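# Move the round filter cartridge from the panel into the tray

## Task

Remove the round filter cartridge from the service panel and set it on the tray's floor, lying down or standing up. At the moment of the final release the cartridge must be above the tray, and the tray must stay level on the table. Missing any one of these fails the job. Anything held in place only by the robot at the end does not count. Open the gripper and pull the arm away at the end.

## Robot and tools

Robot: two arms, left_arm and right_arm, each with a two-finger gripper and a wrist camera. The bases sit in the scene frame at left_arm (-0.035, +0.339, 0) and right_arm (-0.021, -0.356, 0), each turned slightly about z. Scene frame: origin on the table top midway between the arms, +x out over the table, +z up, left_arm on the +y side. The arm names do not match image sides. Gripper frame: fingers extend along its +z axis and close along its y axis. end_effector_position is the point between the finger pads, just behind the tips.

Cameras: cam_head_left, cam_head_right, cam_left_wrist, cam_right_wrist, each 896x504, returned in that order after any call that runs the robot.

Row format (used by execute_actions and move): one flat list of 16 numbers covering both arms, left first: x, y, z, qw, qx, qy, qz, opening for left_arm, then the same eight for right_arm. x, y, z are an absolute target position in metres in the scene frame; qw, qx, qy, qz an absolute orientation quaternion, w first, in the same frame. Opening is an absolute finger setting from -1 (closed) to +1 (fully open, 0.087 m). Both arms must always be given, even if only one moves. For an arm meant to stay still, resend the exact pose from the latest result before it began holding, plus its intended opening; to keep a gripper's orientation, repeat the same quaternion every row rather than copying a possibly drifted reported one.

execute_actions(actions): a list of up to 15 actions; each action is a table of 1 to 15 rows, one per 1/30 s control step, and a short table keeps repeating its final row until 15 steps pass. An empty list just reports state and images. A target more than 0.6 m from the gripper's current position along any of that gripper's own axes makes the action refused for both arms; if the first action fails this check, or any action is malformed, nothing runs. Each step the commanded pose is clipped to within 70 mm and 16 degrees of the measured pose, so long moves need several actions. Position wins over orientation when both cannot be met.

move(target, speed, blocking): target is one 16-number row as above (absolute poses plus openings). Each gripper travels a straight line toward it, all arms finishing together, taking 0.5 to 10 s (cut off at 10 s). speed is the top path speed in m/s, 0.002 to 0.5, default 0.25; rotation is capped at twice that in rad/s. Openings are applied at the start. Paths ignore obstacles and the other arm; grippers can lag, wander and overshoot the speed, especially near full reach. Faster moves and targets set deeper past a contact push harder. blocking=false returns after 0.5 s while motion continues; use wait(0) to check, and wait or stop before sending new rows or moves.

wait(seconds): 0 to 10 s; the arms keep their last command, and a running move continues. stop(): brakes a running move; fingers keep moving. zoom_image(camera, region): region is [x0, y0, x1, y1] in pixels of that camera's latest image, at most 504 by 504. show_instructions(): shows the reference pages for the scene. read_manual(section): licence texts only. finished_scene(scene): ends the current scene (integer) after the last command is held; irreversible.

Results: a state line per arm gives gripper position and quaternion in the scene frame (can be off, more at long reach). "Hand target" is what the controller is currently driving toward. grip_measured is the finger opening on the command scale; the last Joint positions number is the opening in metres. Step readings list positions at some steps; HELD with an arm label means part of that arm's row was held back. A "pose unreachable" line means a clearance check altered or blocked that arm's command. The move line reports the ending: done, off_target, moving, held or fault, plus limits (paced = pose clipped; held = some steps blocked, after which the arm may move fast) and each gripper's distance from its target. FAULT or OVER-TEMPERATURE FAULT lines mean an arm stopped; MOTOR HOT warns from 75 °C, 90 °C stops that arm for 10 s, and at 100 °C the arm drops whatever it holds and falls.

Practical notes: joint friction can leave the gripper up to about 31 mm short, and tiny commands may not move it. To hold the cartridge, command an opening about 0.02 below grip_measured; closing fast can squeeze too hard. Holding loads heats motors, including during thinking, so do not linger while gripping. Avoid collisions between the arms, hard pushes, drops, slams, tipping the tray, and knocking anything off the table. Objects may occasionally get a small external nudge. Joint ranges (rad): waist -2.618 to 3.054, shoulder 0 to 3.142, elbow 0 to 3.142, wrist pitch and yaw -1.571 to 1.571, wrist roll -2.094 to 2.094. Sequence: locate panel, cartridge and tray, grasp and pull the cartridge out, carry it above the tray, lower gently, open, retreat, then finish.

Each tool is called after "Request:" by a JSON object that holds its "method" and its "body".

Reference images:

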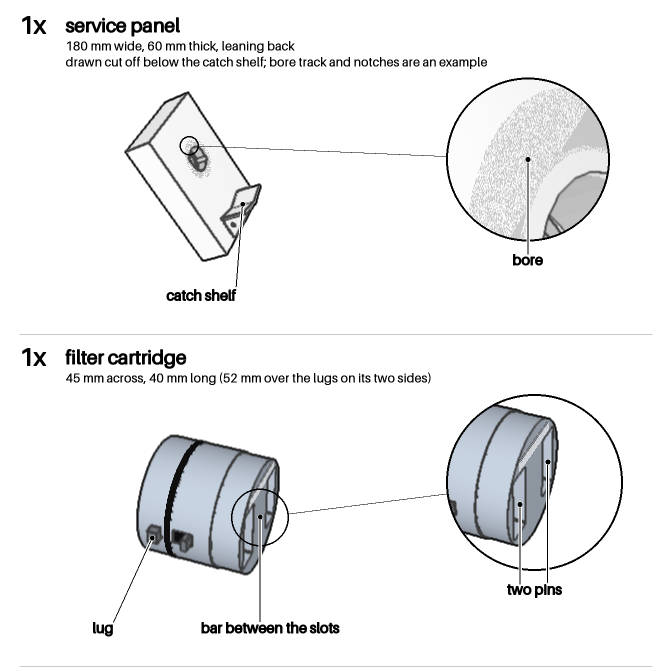

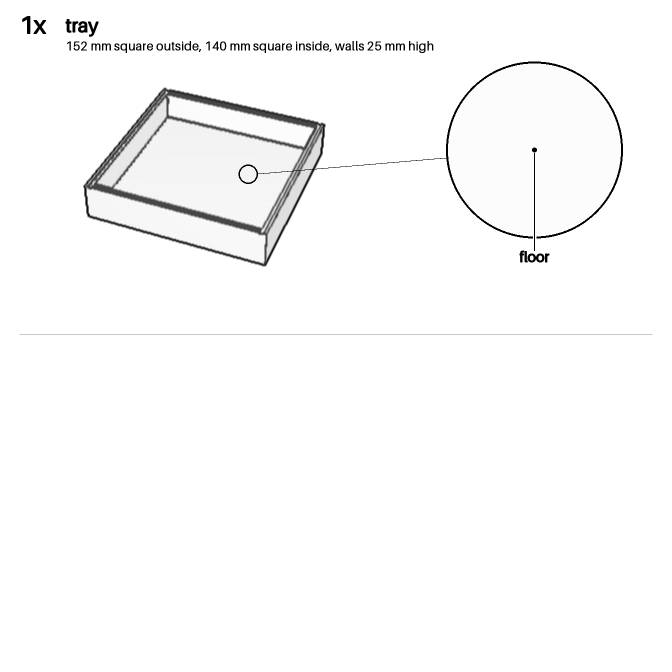

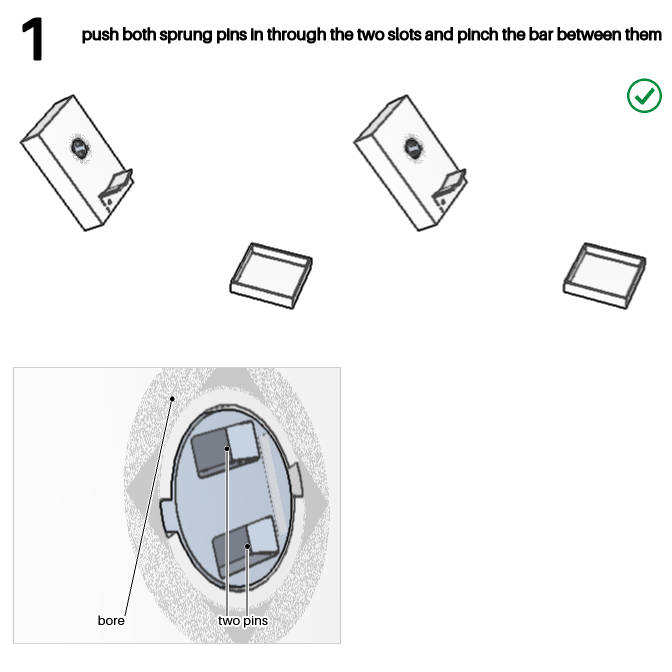

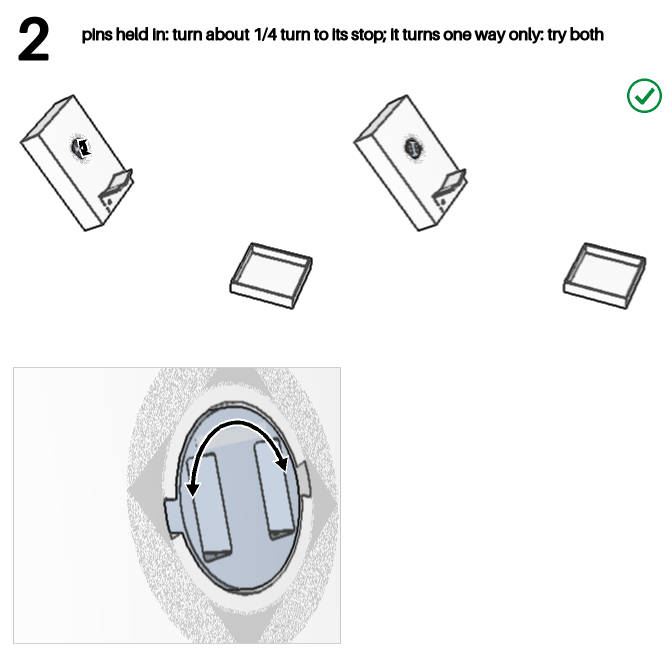

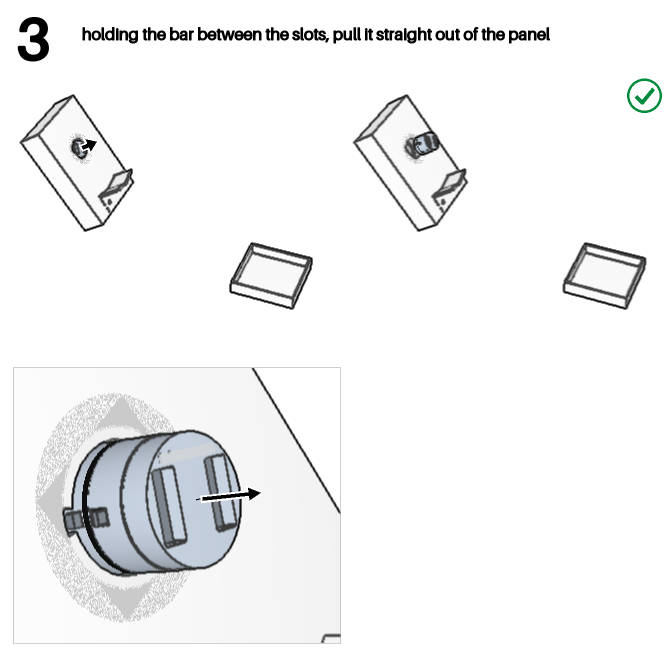

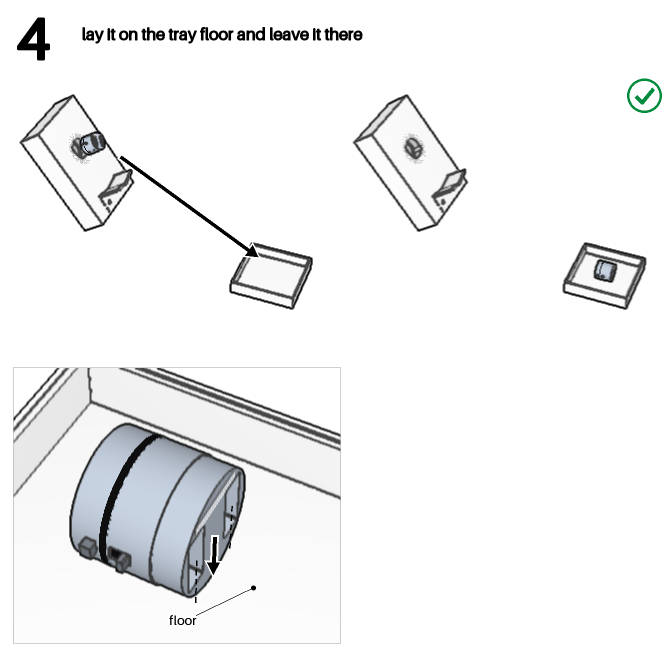

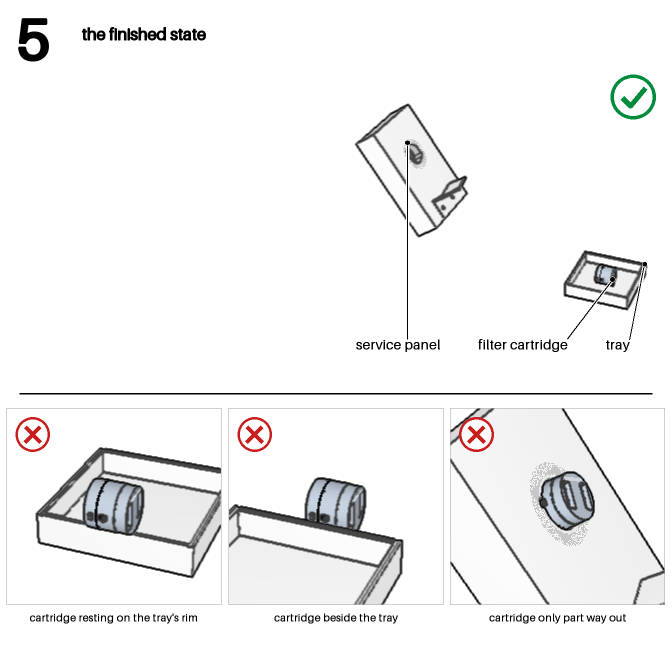

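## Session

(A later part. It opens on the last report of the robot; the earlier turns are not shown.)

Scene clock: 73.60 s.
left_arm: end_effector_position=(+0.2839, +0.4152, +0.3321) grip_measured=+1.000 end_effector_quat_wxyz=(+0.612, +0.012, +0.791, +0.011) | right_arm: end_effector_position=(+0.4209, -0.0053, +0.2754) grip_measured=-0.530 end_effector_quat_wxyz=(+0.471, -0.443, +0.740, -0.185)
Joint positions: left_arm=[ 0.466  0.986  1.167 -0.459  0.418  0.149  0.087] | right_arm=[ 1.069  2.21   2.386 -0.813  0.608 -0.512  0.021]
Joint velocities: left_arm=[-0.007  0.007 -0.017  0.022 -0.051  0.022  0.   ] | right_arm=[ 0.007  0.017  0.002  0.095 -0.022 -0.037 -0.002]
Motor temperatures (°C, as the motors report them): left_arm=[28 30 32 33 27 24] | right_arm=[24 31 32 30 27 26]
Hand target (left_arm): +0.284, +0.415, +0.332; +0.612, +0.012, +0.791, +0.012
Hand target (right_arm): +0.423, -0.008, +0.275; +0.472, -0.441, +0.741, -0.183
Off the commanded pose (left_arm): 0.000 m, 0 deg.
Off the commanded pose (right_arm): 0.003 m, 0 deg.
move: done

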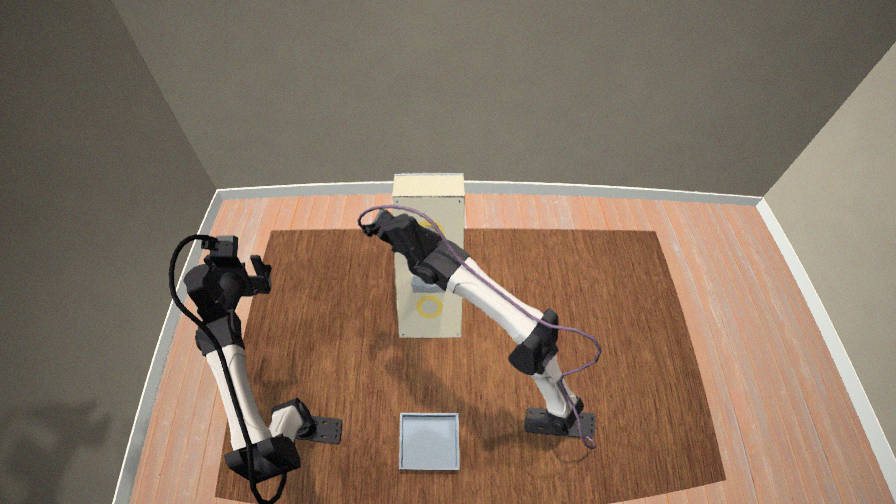

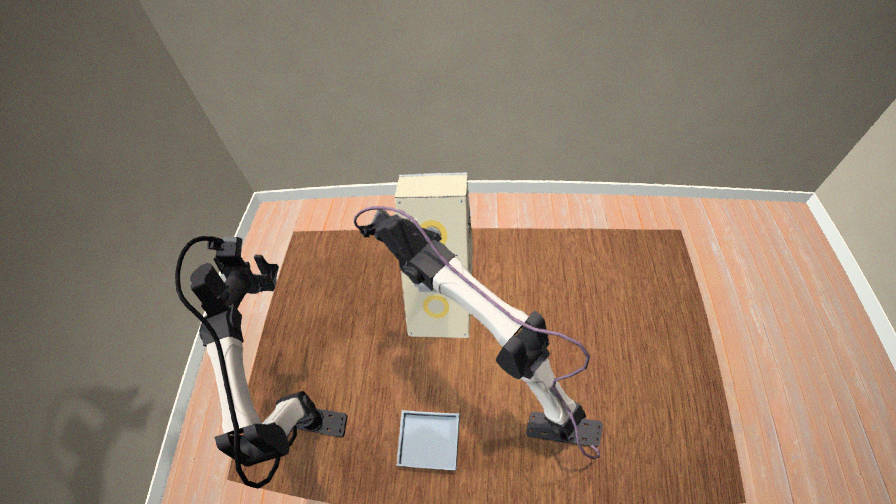

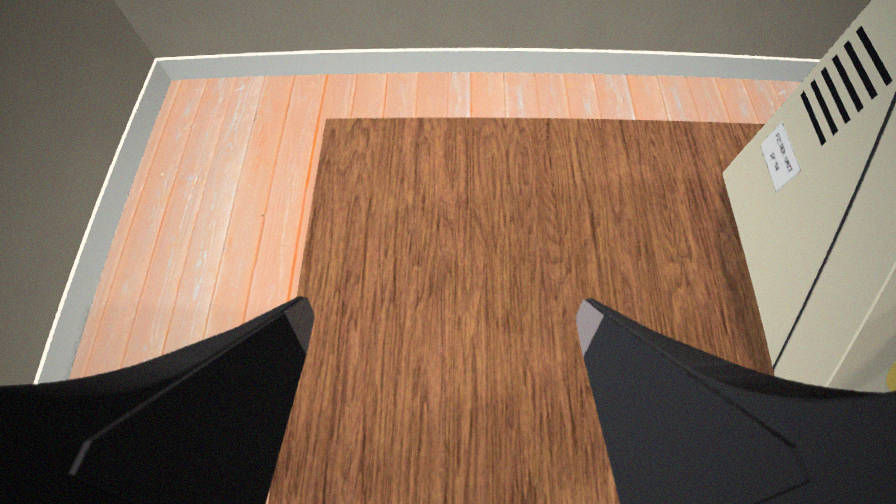

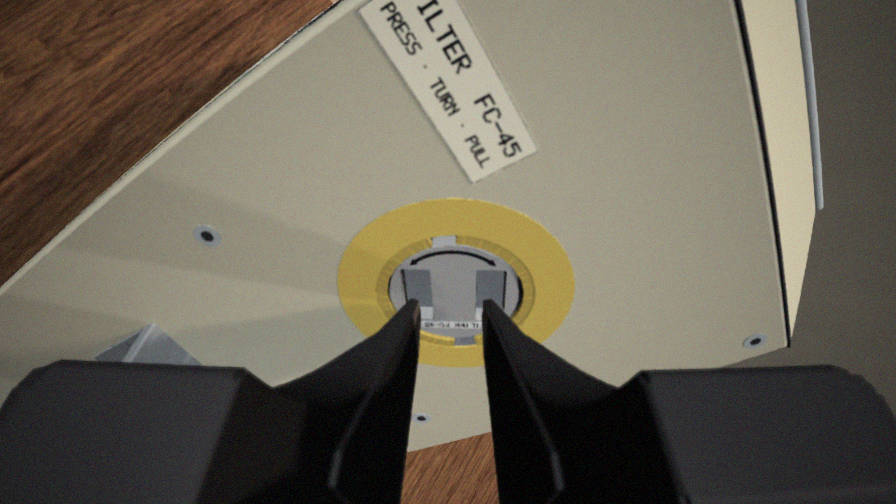

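Request:
{"method": "move", "body": {"target": [0.2839,0.4153,0.3321,0.612,0.012,0.791,0.012,1,0.434,-0.010,0.268,0.4725,-0.441,0.741,-0.183,-0.55], "speed": 0.015}}

Request:
{"method": "zoom_image", "body": {"camera": "cam_right_wrist", "region": [330, 180, 570, 400]}}

Scene clock: 78.47 s.
left_arm: end_effector_position=(+0.2839, +0.4152, +0.3321) grip_measured=+1.000 end_effector_quat_wxyz=(+0.612, +0.012, +0.791, +0.011) | right_arm: end_effector_position=(+0.4276, -0.0081, +0.2781) grip_measured=-0.550 end_effector_quat_wxyz=(+0.477, -0.438, +0.740, -0.184)
Joint positions: left_arm=[ 0.466  0.986  1.167 -0.459  0.418  0.149  0.087] | right_arm=[ 1.055  2.21   2.386 -0.793  0.601 -0.52   0.02 ]
Joint velocities: left_arm=[-0.002 -0.007  0.002 -0.051  0.037 -0.007  0.   ] | right_arm=[ 0.012  0.007  0.007 -0.051 -0.007 -0.022 -0.001]
Motor temperatures (°C, as the motors report them): left_arm=[28 30 32 33 27 24] | right_arm=[24 32 32 31 27 26]
Hand target (left_arm): +0.284, +0.415, +0.332; +0.612, +0.012, +0.791, +0.012
Hand target (right_arm): +0.434, -0.010, +0.268; +0.472, -0.441, +0.741, -0.183
Off the commanded pose (left_arm): 0.000 m, 0 deg.
Off the commanded pose (right_arm): 0.012 m, 1 deg.
move: off_target (right_arm)

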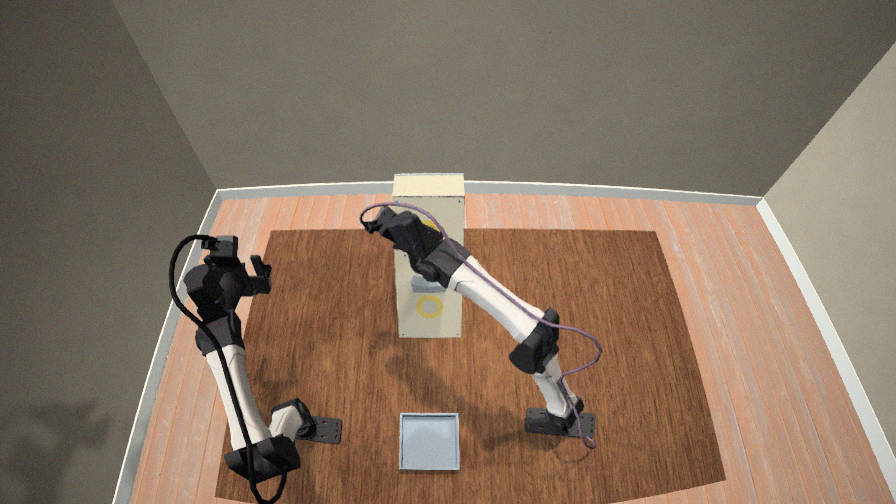

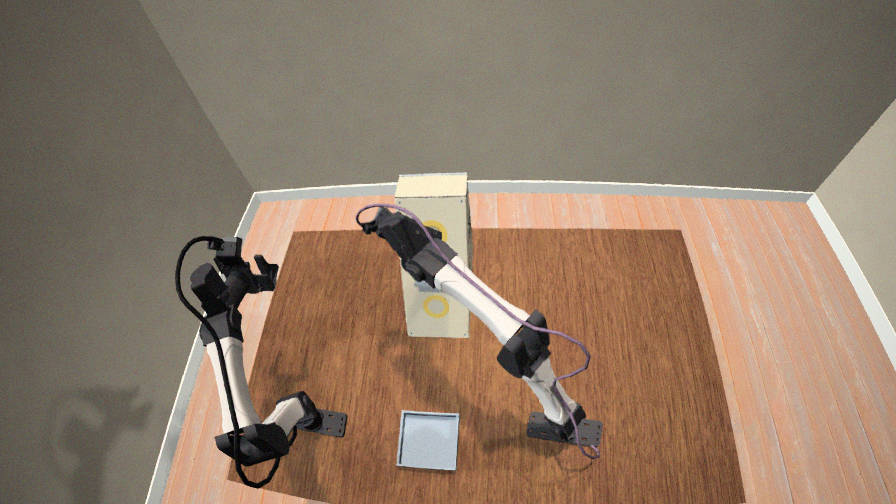

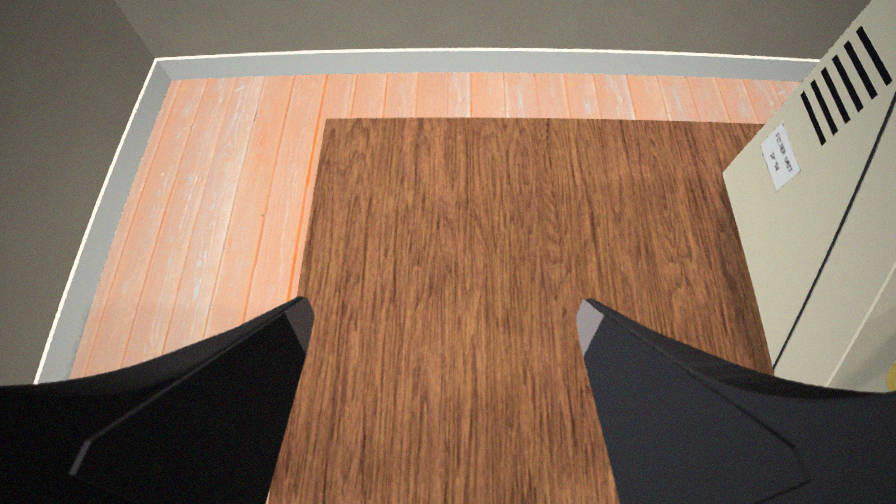

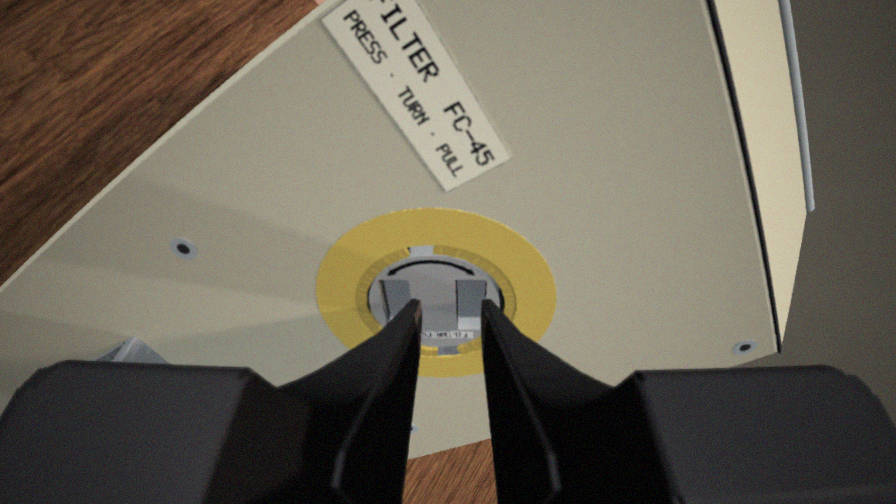

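Region (330, 180, 570, 400) of cam_right_wrist's 896x504 image, scaled by 2.100, with more detail than that image has; it fills the top 462 rows of this view, and the rest is white.

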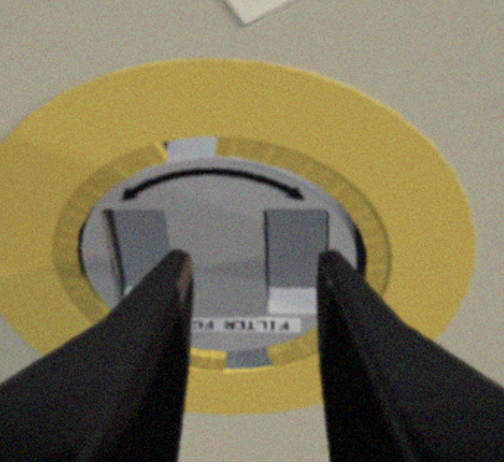

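Request:
{"method": "execute_actions", "body": {"actions": [[[0.2839,0.4153,0.3321,0.612,0.012,0.791,0.012,1,0.418,-0.008,0.272,0.4725,-0.441,0.741,-0.183,-0.55]],[[0.2839,0.4153,0.3321,0.612,0.012,0.791,0.012,1,0.422,-0.008,0.272,0.4725,-0.441,0.741,-0.183,-0.55]]]}}

Scene clock: 86.90 s.
left_arm: end_effector_position=(+0.2839, +0.4152, +0.3321) grip_measured=+1.000 end_effector_quat_wxyz=(+0.612, +0.012, +0.791, +0.011) | right_arm: end_effector_position=(+0.4228, -0.0084, +0.2693) grip_measured=-0.550 end_effector_quat_wxyz=(+0.468, -0.444, +0.742, -0.185)
Joint positions: left_arm=[ 0.466  0.986  1.167 -0.459  0.418  0.149  0.087] | right_arm=[ 1.061  2.195  2.34  -0.787  0.602 -0.514  0.02 ]
Joint velocities: left_arm=[ 0.002  0.002  0.022  0.007  0.066 -0.037  0.   ] | right_arm=[-0.007 -0.012  0.002  0.007 -0.007  0.022 -0.001]
Motor temperatures (°C, as the motors report them): left_arm=[28 29 33 33 27 24] | right_arm=[24 34 31 31 27 26]
Hand target (left_arm): +0.284, +0.415, +0.332; +0.612, +0.012, +0.791, +0.012
Hand target (right_arm): +0.422, -0.008, +0.272; +0.472, -0.441, +0.741, -0.183
Off the commanded pose (left_arm): 0.000 m, 0 deg.
Off the commanded pose (right_arm): 0.003 m, 1 deg.
Step readings (end_effector_position; steps 1 to 15: 1st action; 16 to 30: 2nd action):
0: left_arm (+0.2839, +0.4152, +0.3321) | right_arm (+0.4276, -0.0081, +0.2781)
1: left_arm (+0.2839, +0.4152, +0.3321) | right_arm (+0.4271, -0.0084, +0.2774)
2: left_arm (+0.2839, +0.4152, +0.3321) | right_arm (+0.4260, -0.0090, +0.2762)
4: left_arm (+0.2839, +0.4152, +0.3321) | right_arm (+0.4240, -0.0092, +0.2733)
8: left_arm (+0.2839, +0.4152, +0.3321) | right_arm (+0.4225, -0.0086, +0.2690)
15: left_arm (+0.2839, +0.4152, +0.3321) | right_arm (+0.4228, -0.0084, +0.2693)
16: left_arm (+0.2839, +0.4152, +0.3321) | right_arm (+0.4228, -0.0084, +0.2693)
17: left_arm (+0.2839, +0.4152, +0.3321) | right_arm (+0.4228, -0.0084, +0.2693)
19: left_arm (+0.2839, +0.4152, +0.3321) | right_arm (+0.4228, -0.0084, +0.2693)
23: left_arm (+0.2839, +0.4152, +0.3321) | right_arm (+0.4228, -0.0084, +0.2693)
30: end_effector_position above

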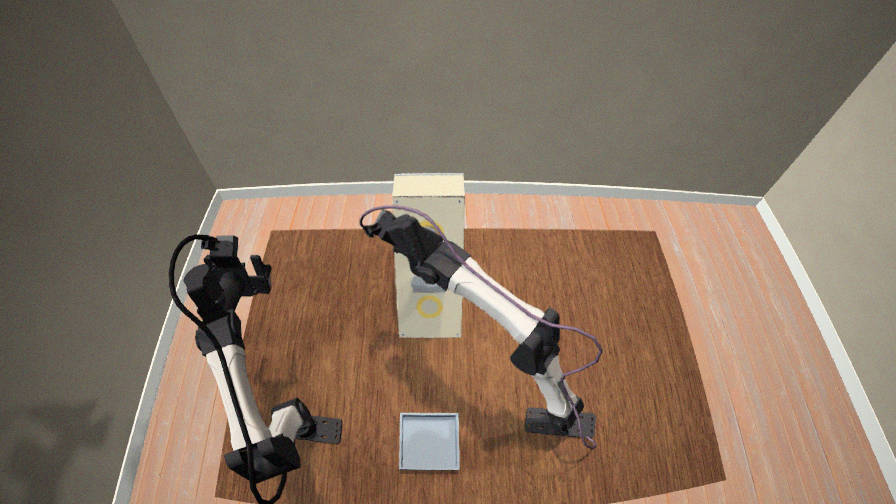

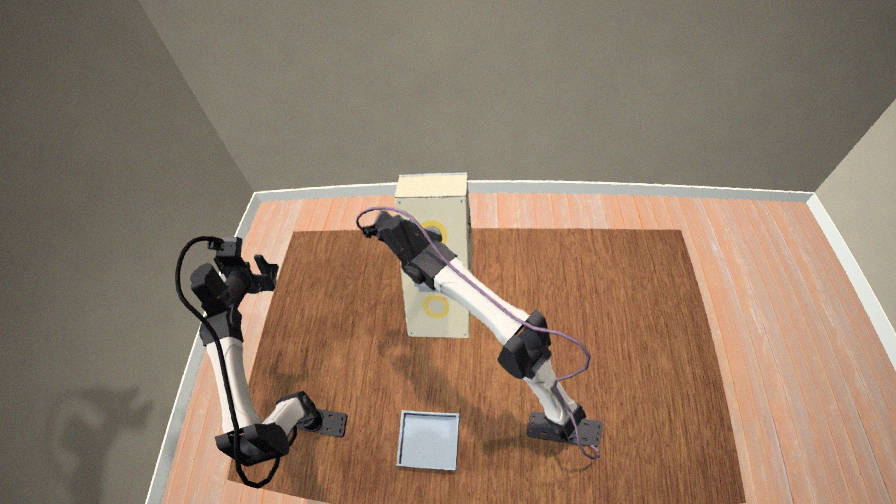

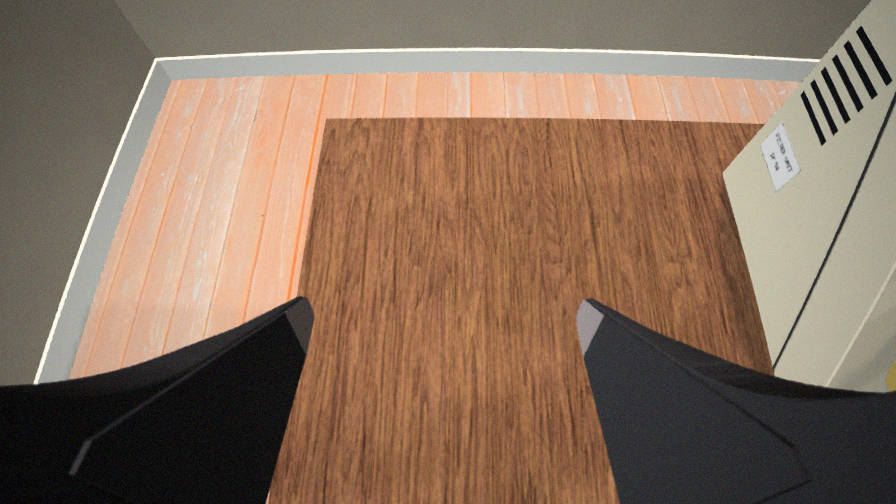

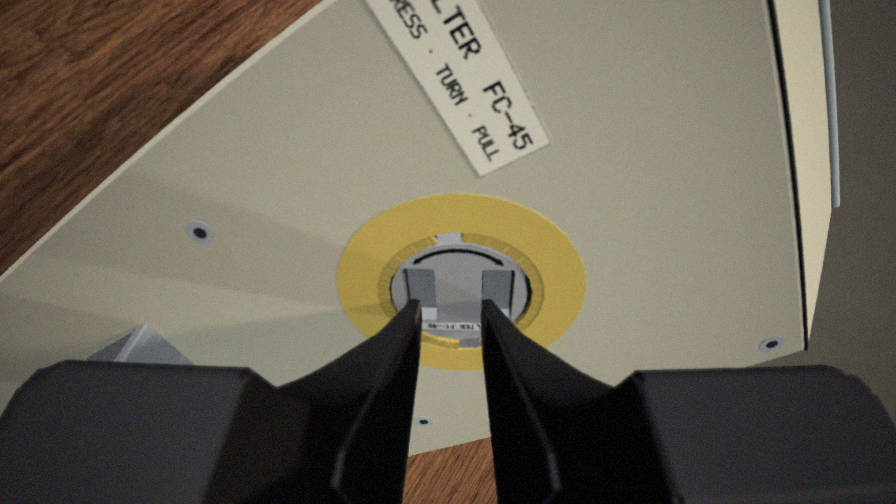

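Request:
{"method": "execute_actions", "body": {"actions": [[[0.2839,0.4153,0.3321,0.612,0.012,0.791,0.012,1,0.433,-0.008,0.266,0.4725,-0.441,0.741,-0.183,-0.55]]]}}

Request:
{"method": "zoom_image", "body": {"camera": "cam_right_wrist", "region": [330, 180, 570, 400]}}

Scene clock: 90.63 s.
left_arm: end_effector_position=(+0.2839, +0.4152, +0.3321) grip_measured=+1.000 end_effector_quat_wxyz=(+0.612, +0.012, +0.791, +0.011) | right_arm: end_effector_position=(+0.4272, -0.0102, +0.2715) grip_measured=-0.550 end_effector_quat_wxyz=(+0.473, -0.439, +0.741, -0.185)
Joint positions: left_arm=[ 0.466  0.986  1.167 -0.459  0.418  0.149  0.087] | right_arm=[ 1.053  2.195  2.34  -0.772  0.6   -0.52   0.02 ]
Joint velocities: left_arm=[-0.002 -0.012 -0.007  0.007 -0.051 -0.051  0.   ] | right_arm=[-0.017 -0.002 -0.007 -0.007  0.051 -0.007  0.   ]
Motor temperatures (°C, as the motors report them): left_arm=[28 29 33 34 27 24] | right_arm=[24 35 31 31 27 26]
Hand target (left_arm): +0.284, +0.415, +0.332; +0.612, +0.012, +0.791, +0.012
Hand target (right_arm): +0.433, -0.008, +0.266; +0.472, -0.441, +0.741, -0.183
Off the commanded pose (left_arm): 0.000 m, 0 deg.
Off the commanded pose (right_arm): 0.008 m, 0 deg.
Step readings (end_effector_position):
0: left_arm (+0.2839, +0.4152, +0.3321) | right_arm (+0.4228, -0.0084, +0.2693)
1: left_arm (+0.2839, +0.4152, +0.3321) | right_arm (+0.4232, -0.0085, +0.2695)
2: left_arm (+0.2839, +0.4152, +0.3321) | right_arm (+0.4237, -0.0085, +0.2698)
4: left_arm (+0.2839, +0.4152, +0.3321) | right_arm (+0.4252, -0.0093, +0.2705)
8: left_arm (+0.2839, +0.4152, +0.3321) | right_arm (+0.4270, -0.0104, +0.2711)
15: end_effector_position above

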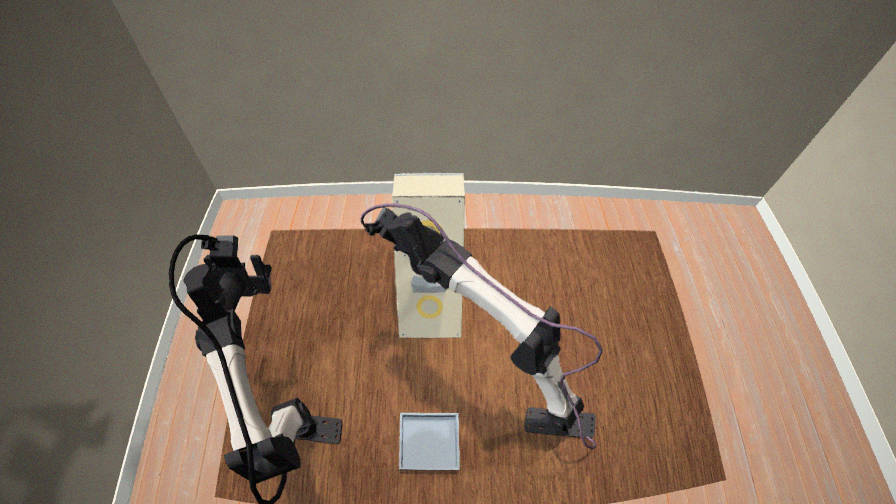

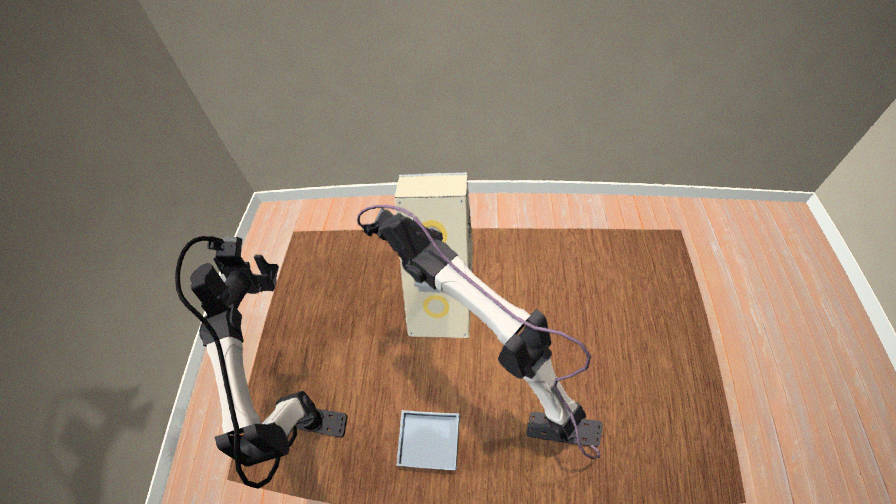

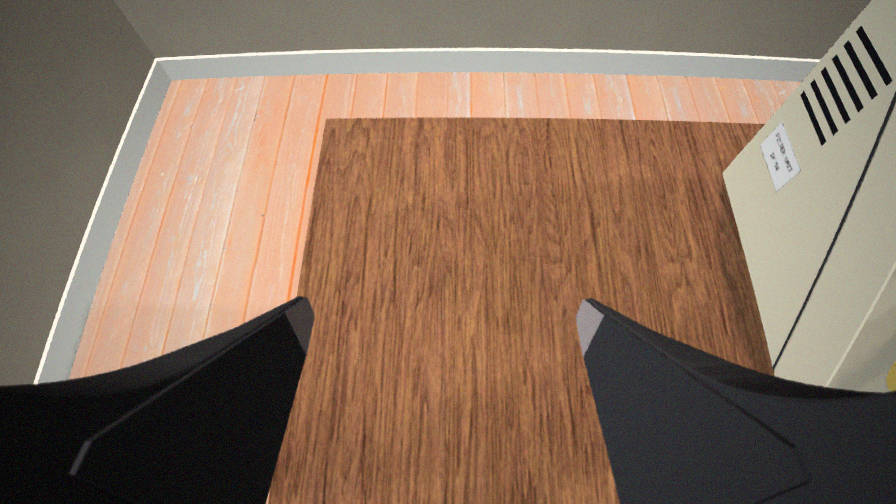

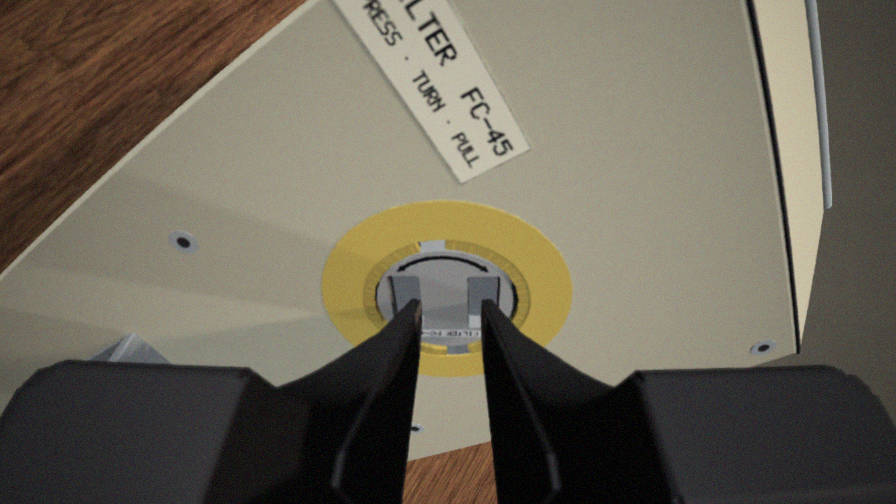

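Region (330, 180, 570, 400) of cam_right_wrist's 896x504 image, scaled by 2.100, with more detail than that image has; it fills the top 462 rows of this view, and the rest is white.

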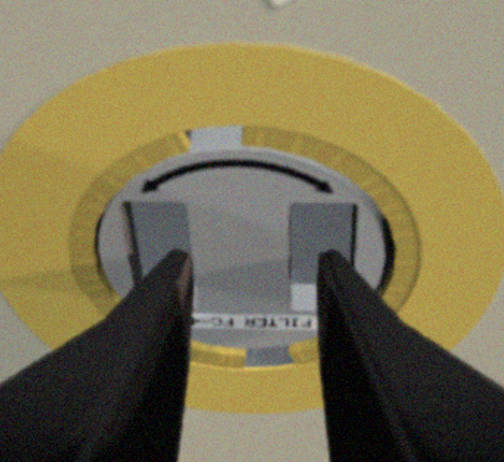

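Request:
{"method": "execute_actions", "body": {"actions": [[[0.2839,0.4153,0.3321,0.612,0.012,0.791,0.012,1,0.434,-0.0055,0.261,0.4725,-0.441,0.741,-0.183,-0.55]]]}}

Request:
{"method": "zoom_image", "body": {"camera": "cam_right_wrist", "region": [330, 180, 570, 400]}}

Scene clock: 94.07 s.
left_arm: end_effector_position=(+0.2839, +0.4152, +0.3321) grip_measured=+1.000 end_effector_quat_wxyz=(+0.612, +0.012, +0.791, +0.011) | right_arm: end_effector_position=(+0.4292, -0.0080, +0.2694) grip_measured=-0.550 end_effector_quat_wxyz=(+0.475, -0.438, +0.740, -0.185)
Joint positions: left_arm=[ 0.466  0.986  1.167 -0.459  0.418  0.149  0.087] | right_arm=[ 1.053  2.202  2.34  -0.76   0.6   -0.52   0.02 ]
Joint velocities: left_arm=[-0.007  0.007 -0.007  0.022 -0.037 -0.051  0.   ] | right_arm=[-0.002  0.007 -0.027  0.022  0.007  0.022 -0.001]
Motor temperatures (°C, as the motors report them): left_arm=[28 29 33 34 27 24] | right_arm=[24 35 31 31 27 26]
Hand target (left_arm): +0.284, +0.415, +0.332; +0.612, +0.012, +0.791, +0.012
Hand target (right_arm): +0.434, -0.006, +0.261; +0.472, -0.441, +0.741, -0.183
Off the commanded pose (left_arm): 0.000 m, 0 deg.
Off the commanded pose (right_arm): 0.010 m, 0 deg.
Step readings (end_effector_position):
0: left_arm (+0.2839, +0.4152, +0.3321) | right_arm (+0.4272, -0.0102, +0.2715)
1: left_arm (+0.2839, +0.4152, +0.3321) | right_arm (+0.4275, -0.0099, +0.2713)
2: left_arm (+0.2839, +0.4152, +0.3321) | right_arm (+0.4280, -0.0093, +0.2713)
4: left_arm (+0.2839, +0.4152, +0.3321) | right_arm (+0.4288, -0.0083, +0.2702)
8: left_arm (+0.2839, +0.4152, +0.3321) | right_arm (+0.4291, -0.0080, +0.2694)
15: end_effector_position above

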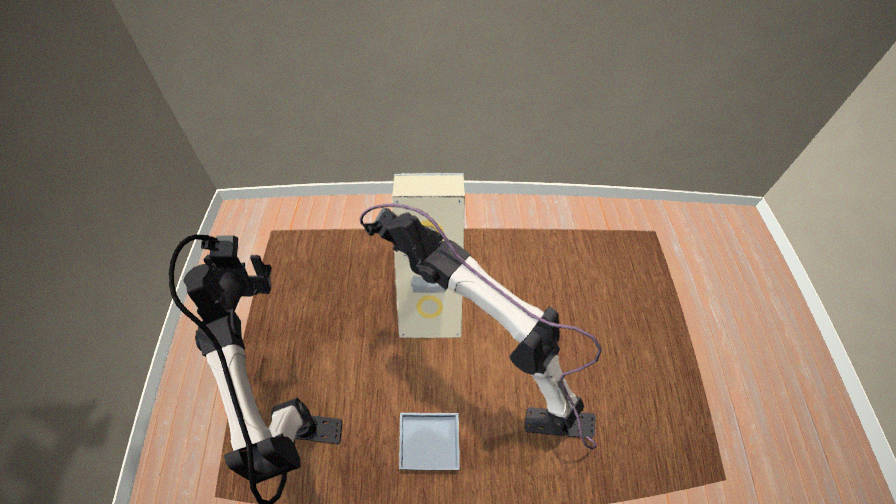

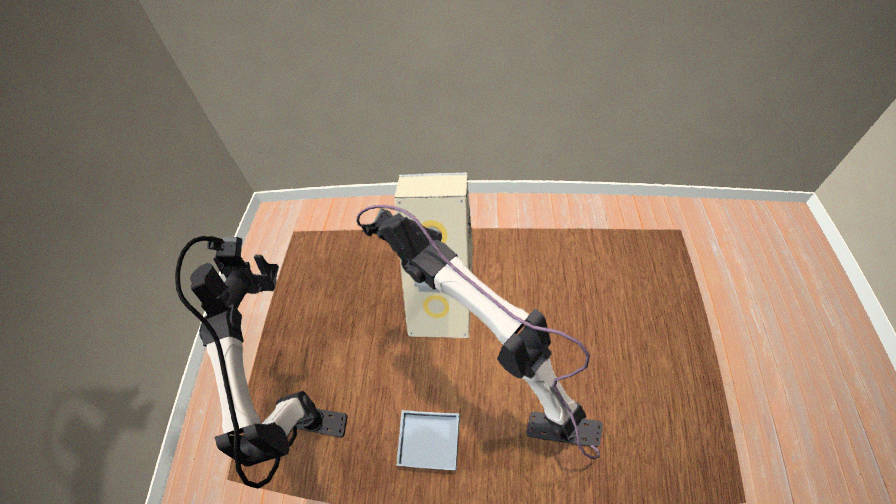

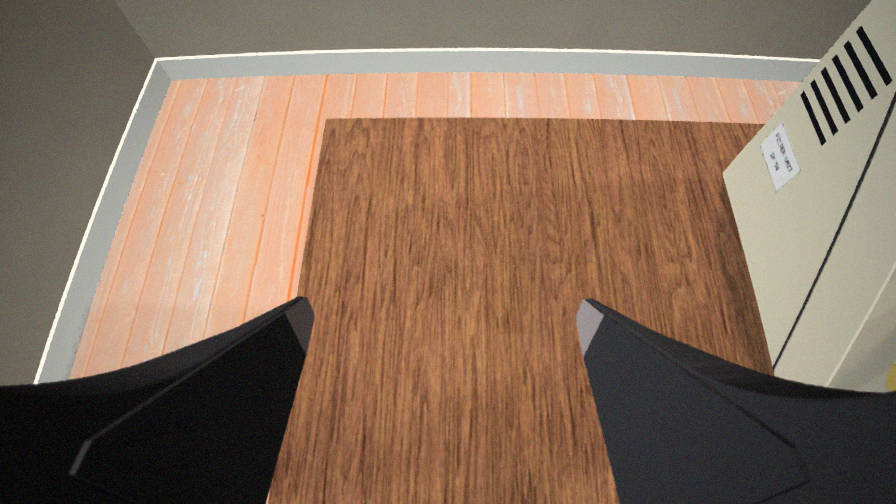

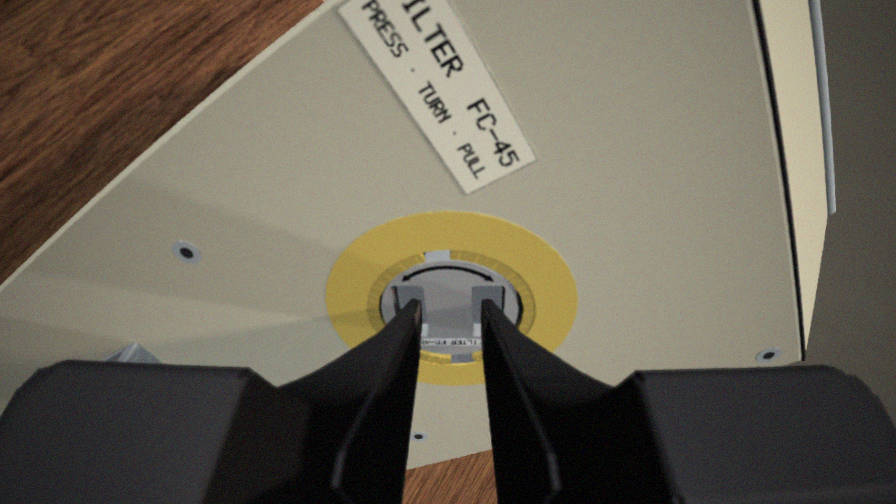

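Region (330, 180, 570, 400) of cam_right_wrist's 896x504 image, scaled by 2.100, with more detail than that image has; it fills the top 462 rows of this view, and the rest is white.

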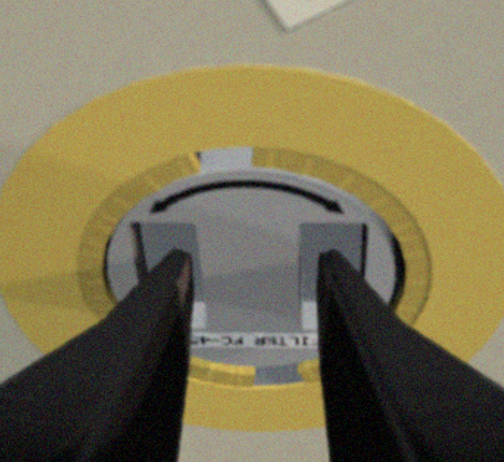

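In the slots. Push further.

Request:
{"method": "execute_actions", "body": {"actions": [[[0.2839,0.4153,0.3321,0.612,0.012,0.791,0.012,1,0.438,-0.0055,0.258,0.4725,-0.441,0.741,-0.183,-0.57]],[[0.2839,0.4153,0.3321,0.612,0.012,0.791,0.012,1,0.443,-0.006,0.255,0.4725,-0.441,0.741,-0.183,-0.59]]]}}

Request:
{"method": "zoom_image", "body": {"camera": "cam_right_wrist", "region": [330, 180, 570, 400]}}

Scene clock: 100.60 s.
left_arm: end_effector_position=(+0.2839, +0.4152, +0.3321) grip_measured=+1.000 end_effector_quat_wxyz=(+0.612, +0.012, +0.791, +0.011) | right_arm: end_effector_position=(+0.4304, -0.0078, +0.2694) grip_measured=-0.590 end_effector_quat_wxyz=(+0.475, -0.440, +0.739, -0.185)
Joint positions: left_arm=[ 0.466  0.986  1.167 -0.459  0.418  0.149  0.087] | right_arm=[ 1.052  2.204  2.34  -0.755  0.598 -0.526  0.018]
Joint velocities: left_arm=[-0.012 -0.002  0.002  0.022 -0.022 -0.007  0.   ] | right_arm=[ 0.002  0.012 -0.002 -0.022 -0.007 -0.022  0.   ]
Motor temperatures (°C, as the motors report them): left_arm=[28 29 33 34 27 24] | right_arm=[24 36 31 32 27 26]
Hand target (left_arm): +0.284, +0.415, +0.332; +0.612, +0.012, +0.791, +0.012
Hand target (right_arm): +0.442, -0.007, +0.255; +0.472, -0.441, +0.741, -0.183
Off the commanded pose (left_arm): 0.000 m, 0 deg.
Off the commanded pose (right_arm): 0.019 m, 0 deg.
Step readings (end_effector_position; steps 1 to 15: 1st action; 16 to 30: 2nd action):
0: left_arm (+0.2839, +0.4152, +0.3321) | right_arm (+0.4292, -0.0080, +0.2694)
1: left_arm (+0.2839, +0.4152, +0.3321) | right_arm (+0.4293, -0.0079, +0.2696)
2: left_arm (+0.2839, +0.4152, +0.3321) | right_arm (+0.4293, -0.0079, +0.2696)
4: left_arm (+0.2839, +0.4152, +0.3321) | right_arm (+0.4294, -0.0078, +0.2697)
8: left_arm (+0.2839, +0.4152, +0.3321) | right_arm (+0.4294, -0.0078, +0.2697)
15: left_arm (+0.2839, +0.4152, +0.3321) | right_arm (+0.4294, -0.0078, +0.2697)
16: left_arm (+0.2839, +0.4152, +0.3321) | right_arm (+0.4299, -0.0080, +0.2698)
17: left_arm (+0.2839, +0.4152, +0.3321) | right_arm (+0.4303, -0.0079, +0.2695)
19: left_arm (+0.2839, +0.4152, +0.3321) | right_arm (+0.4304, -0.0078, +0.2694)
23: left_arm (+0.2839, +0.4152, +0.3321) | right_arm (+0.4304, -0.0078, +0.2694)
30: end_effector_position above

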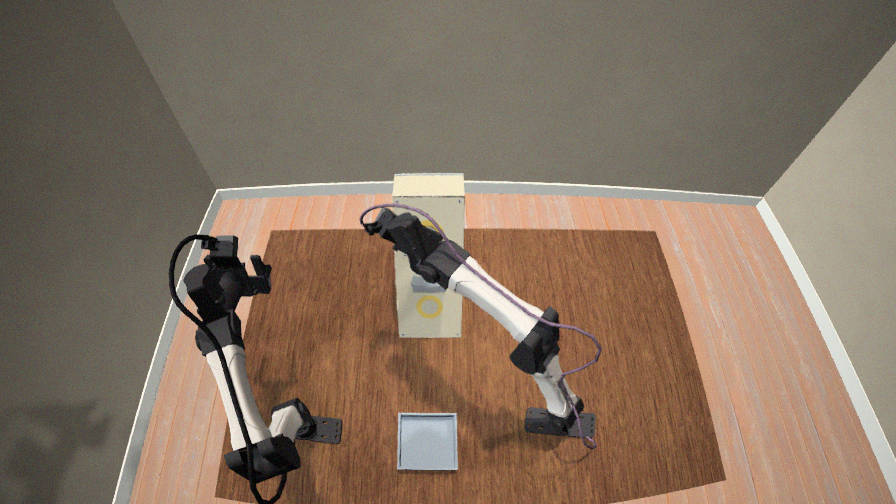

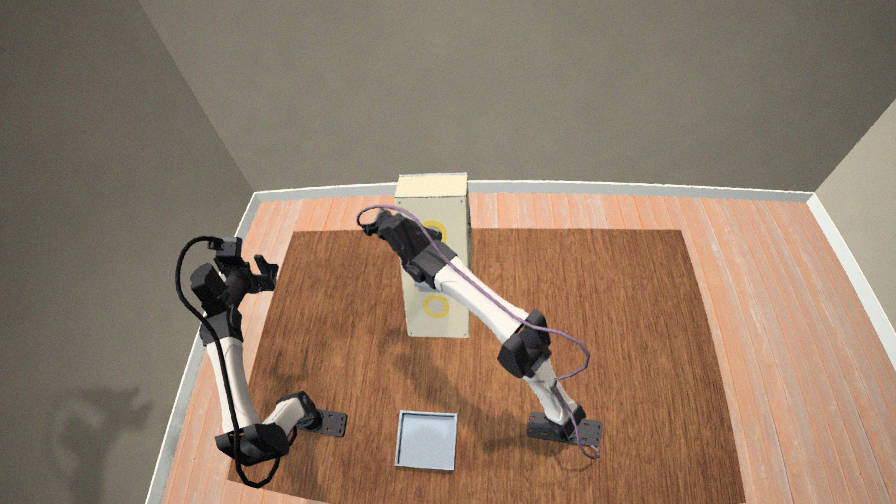

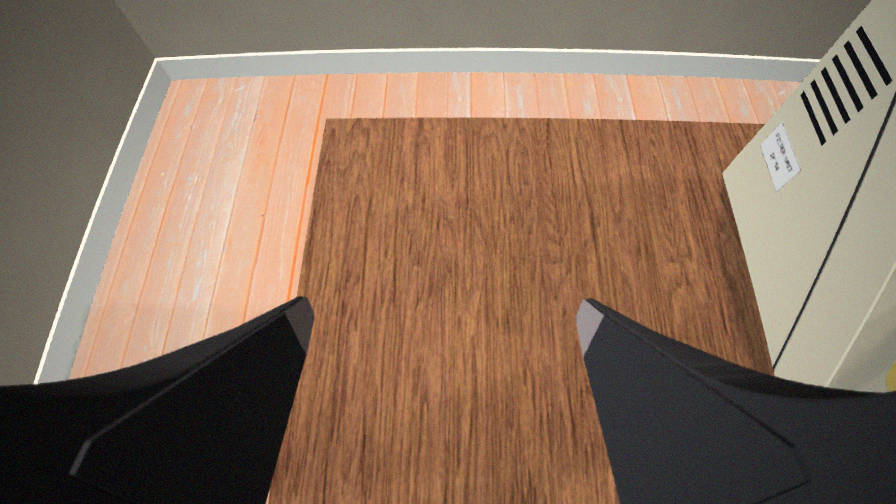

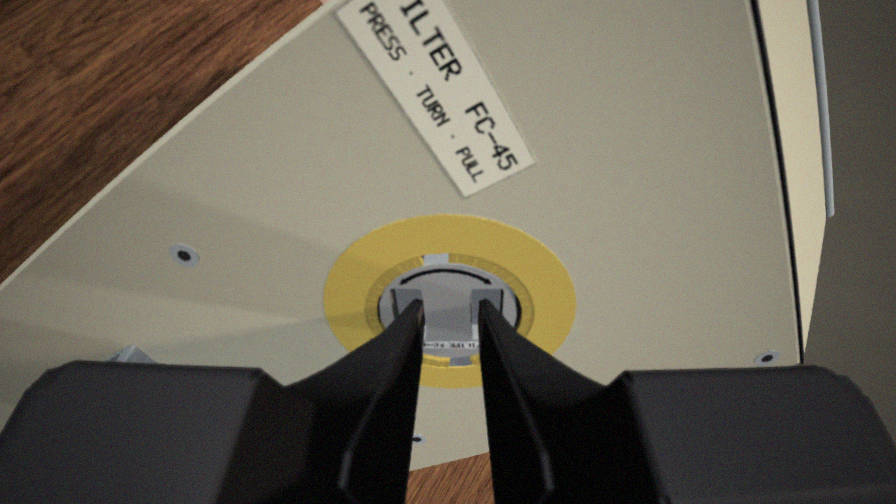

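Region (330, 180, 570, 400) of cam_right_wrist's 896x504 image, scaled by 2.100, with more detail than that image has; it fills the top 462 rows of this view, and the rest is white.

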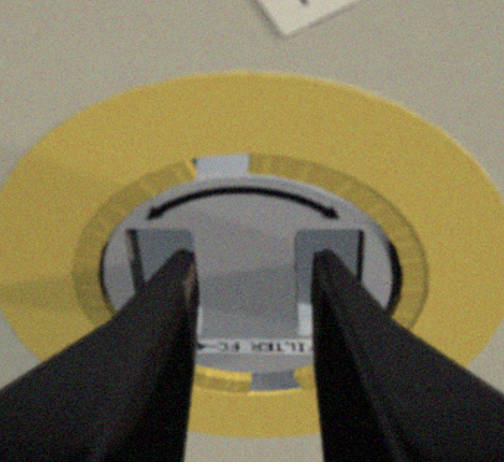

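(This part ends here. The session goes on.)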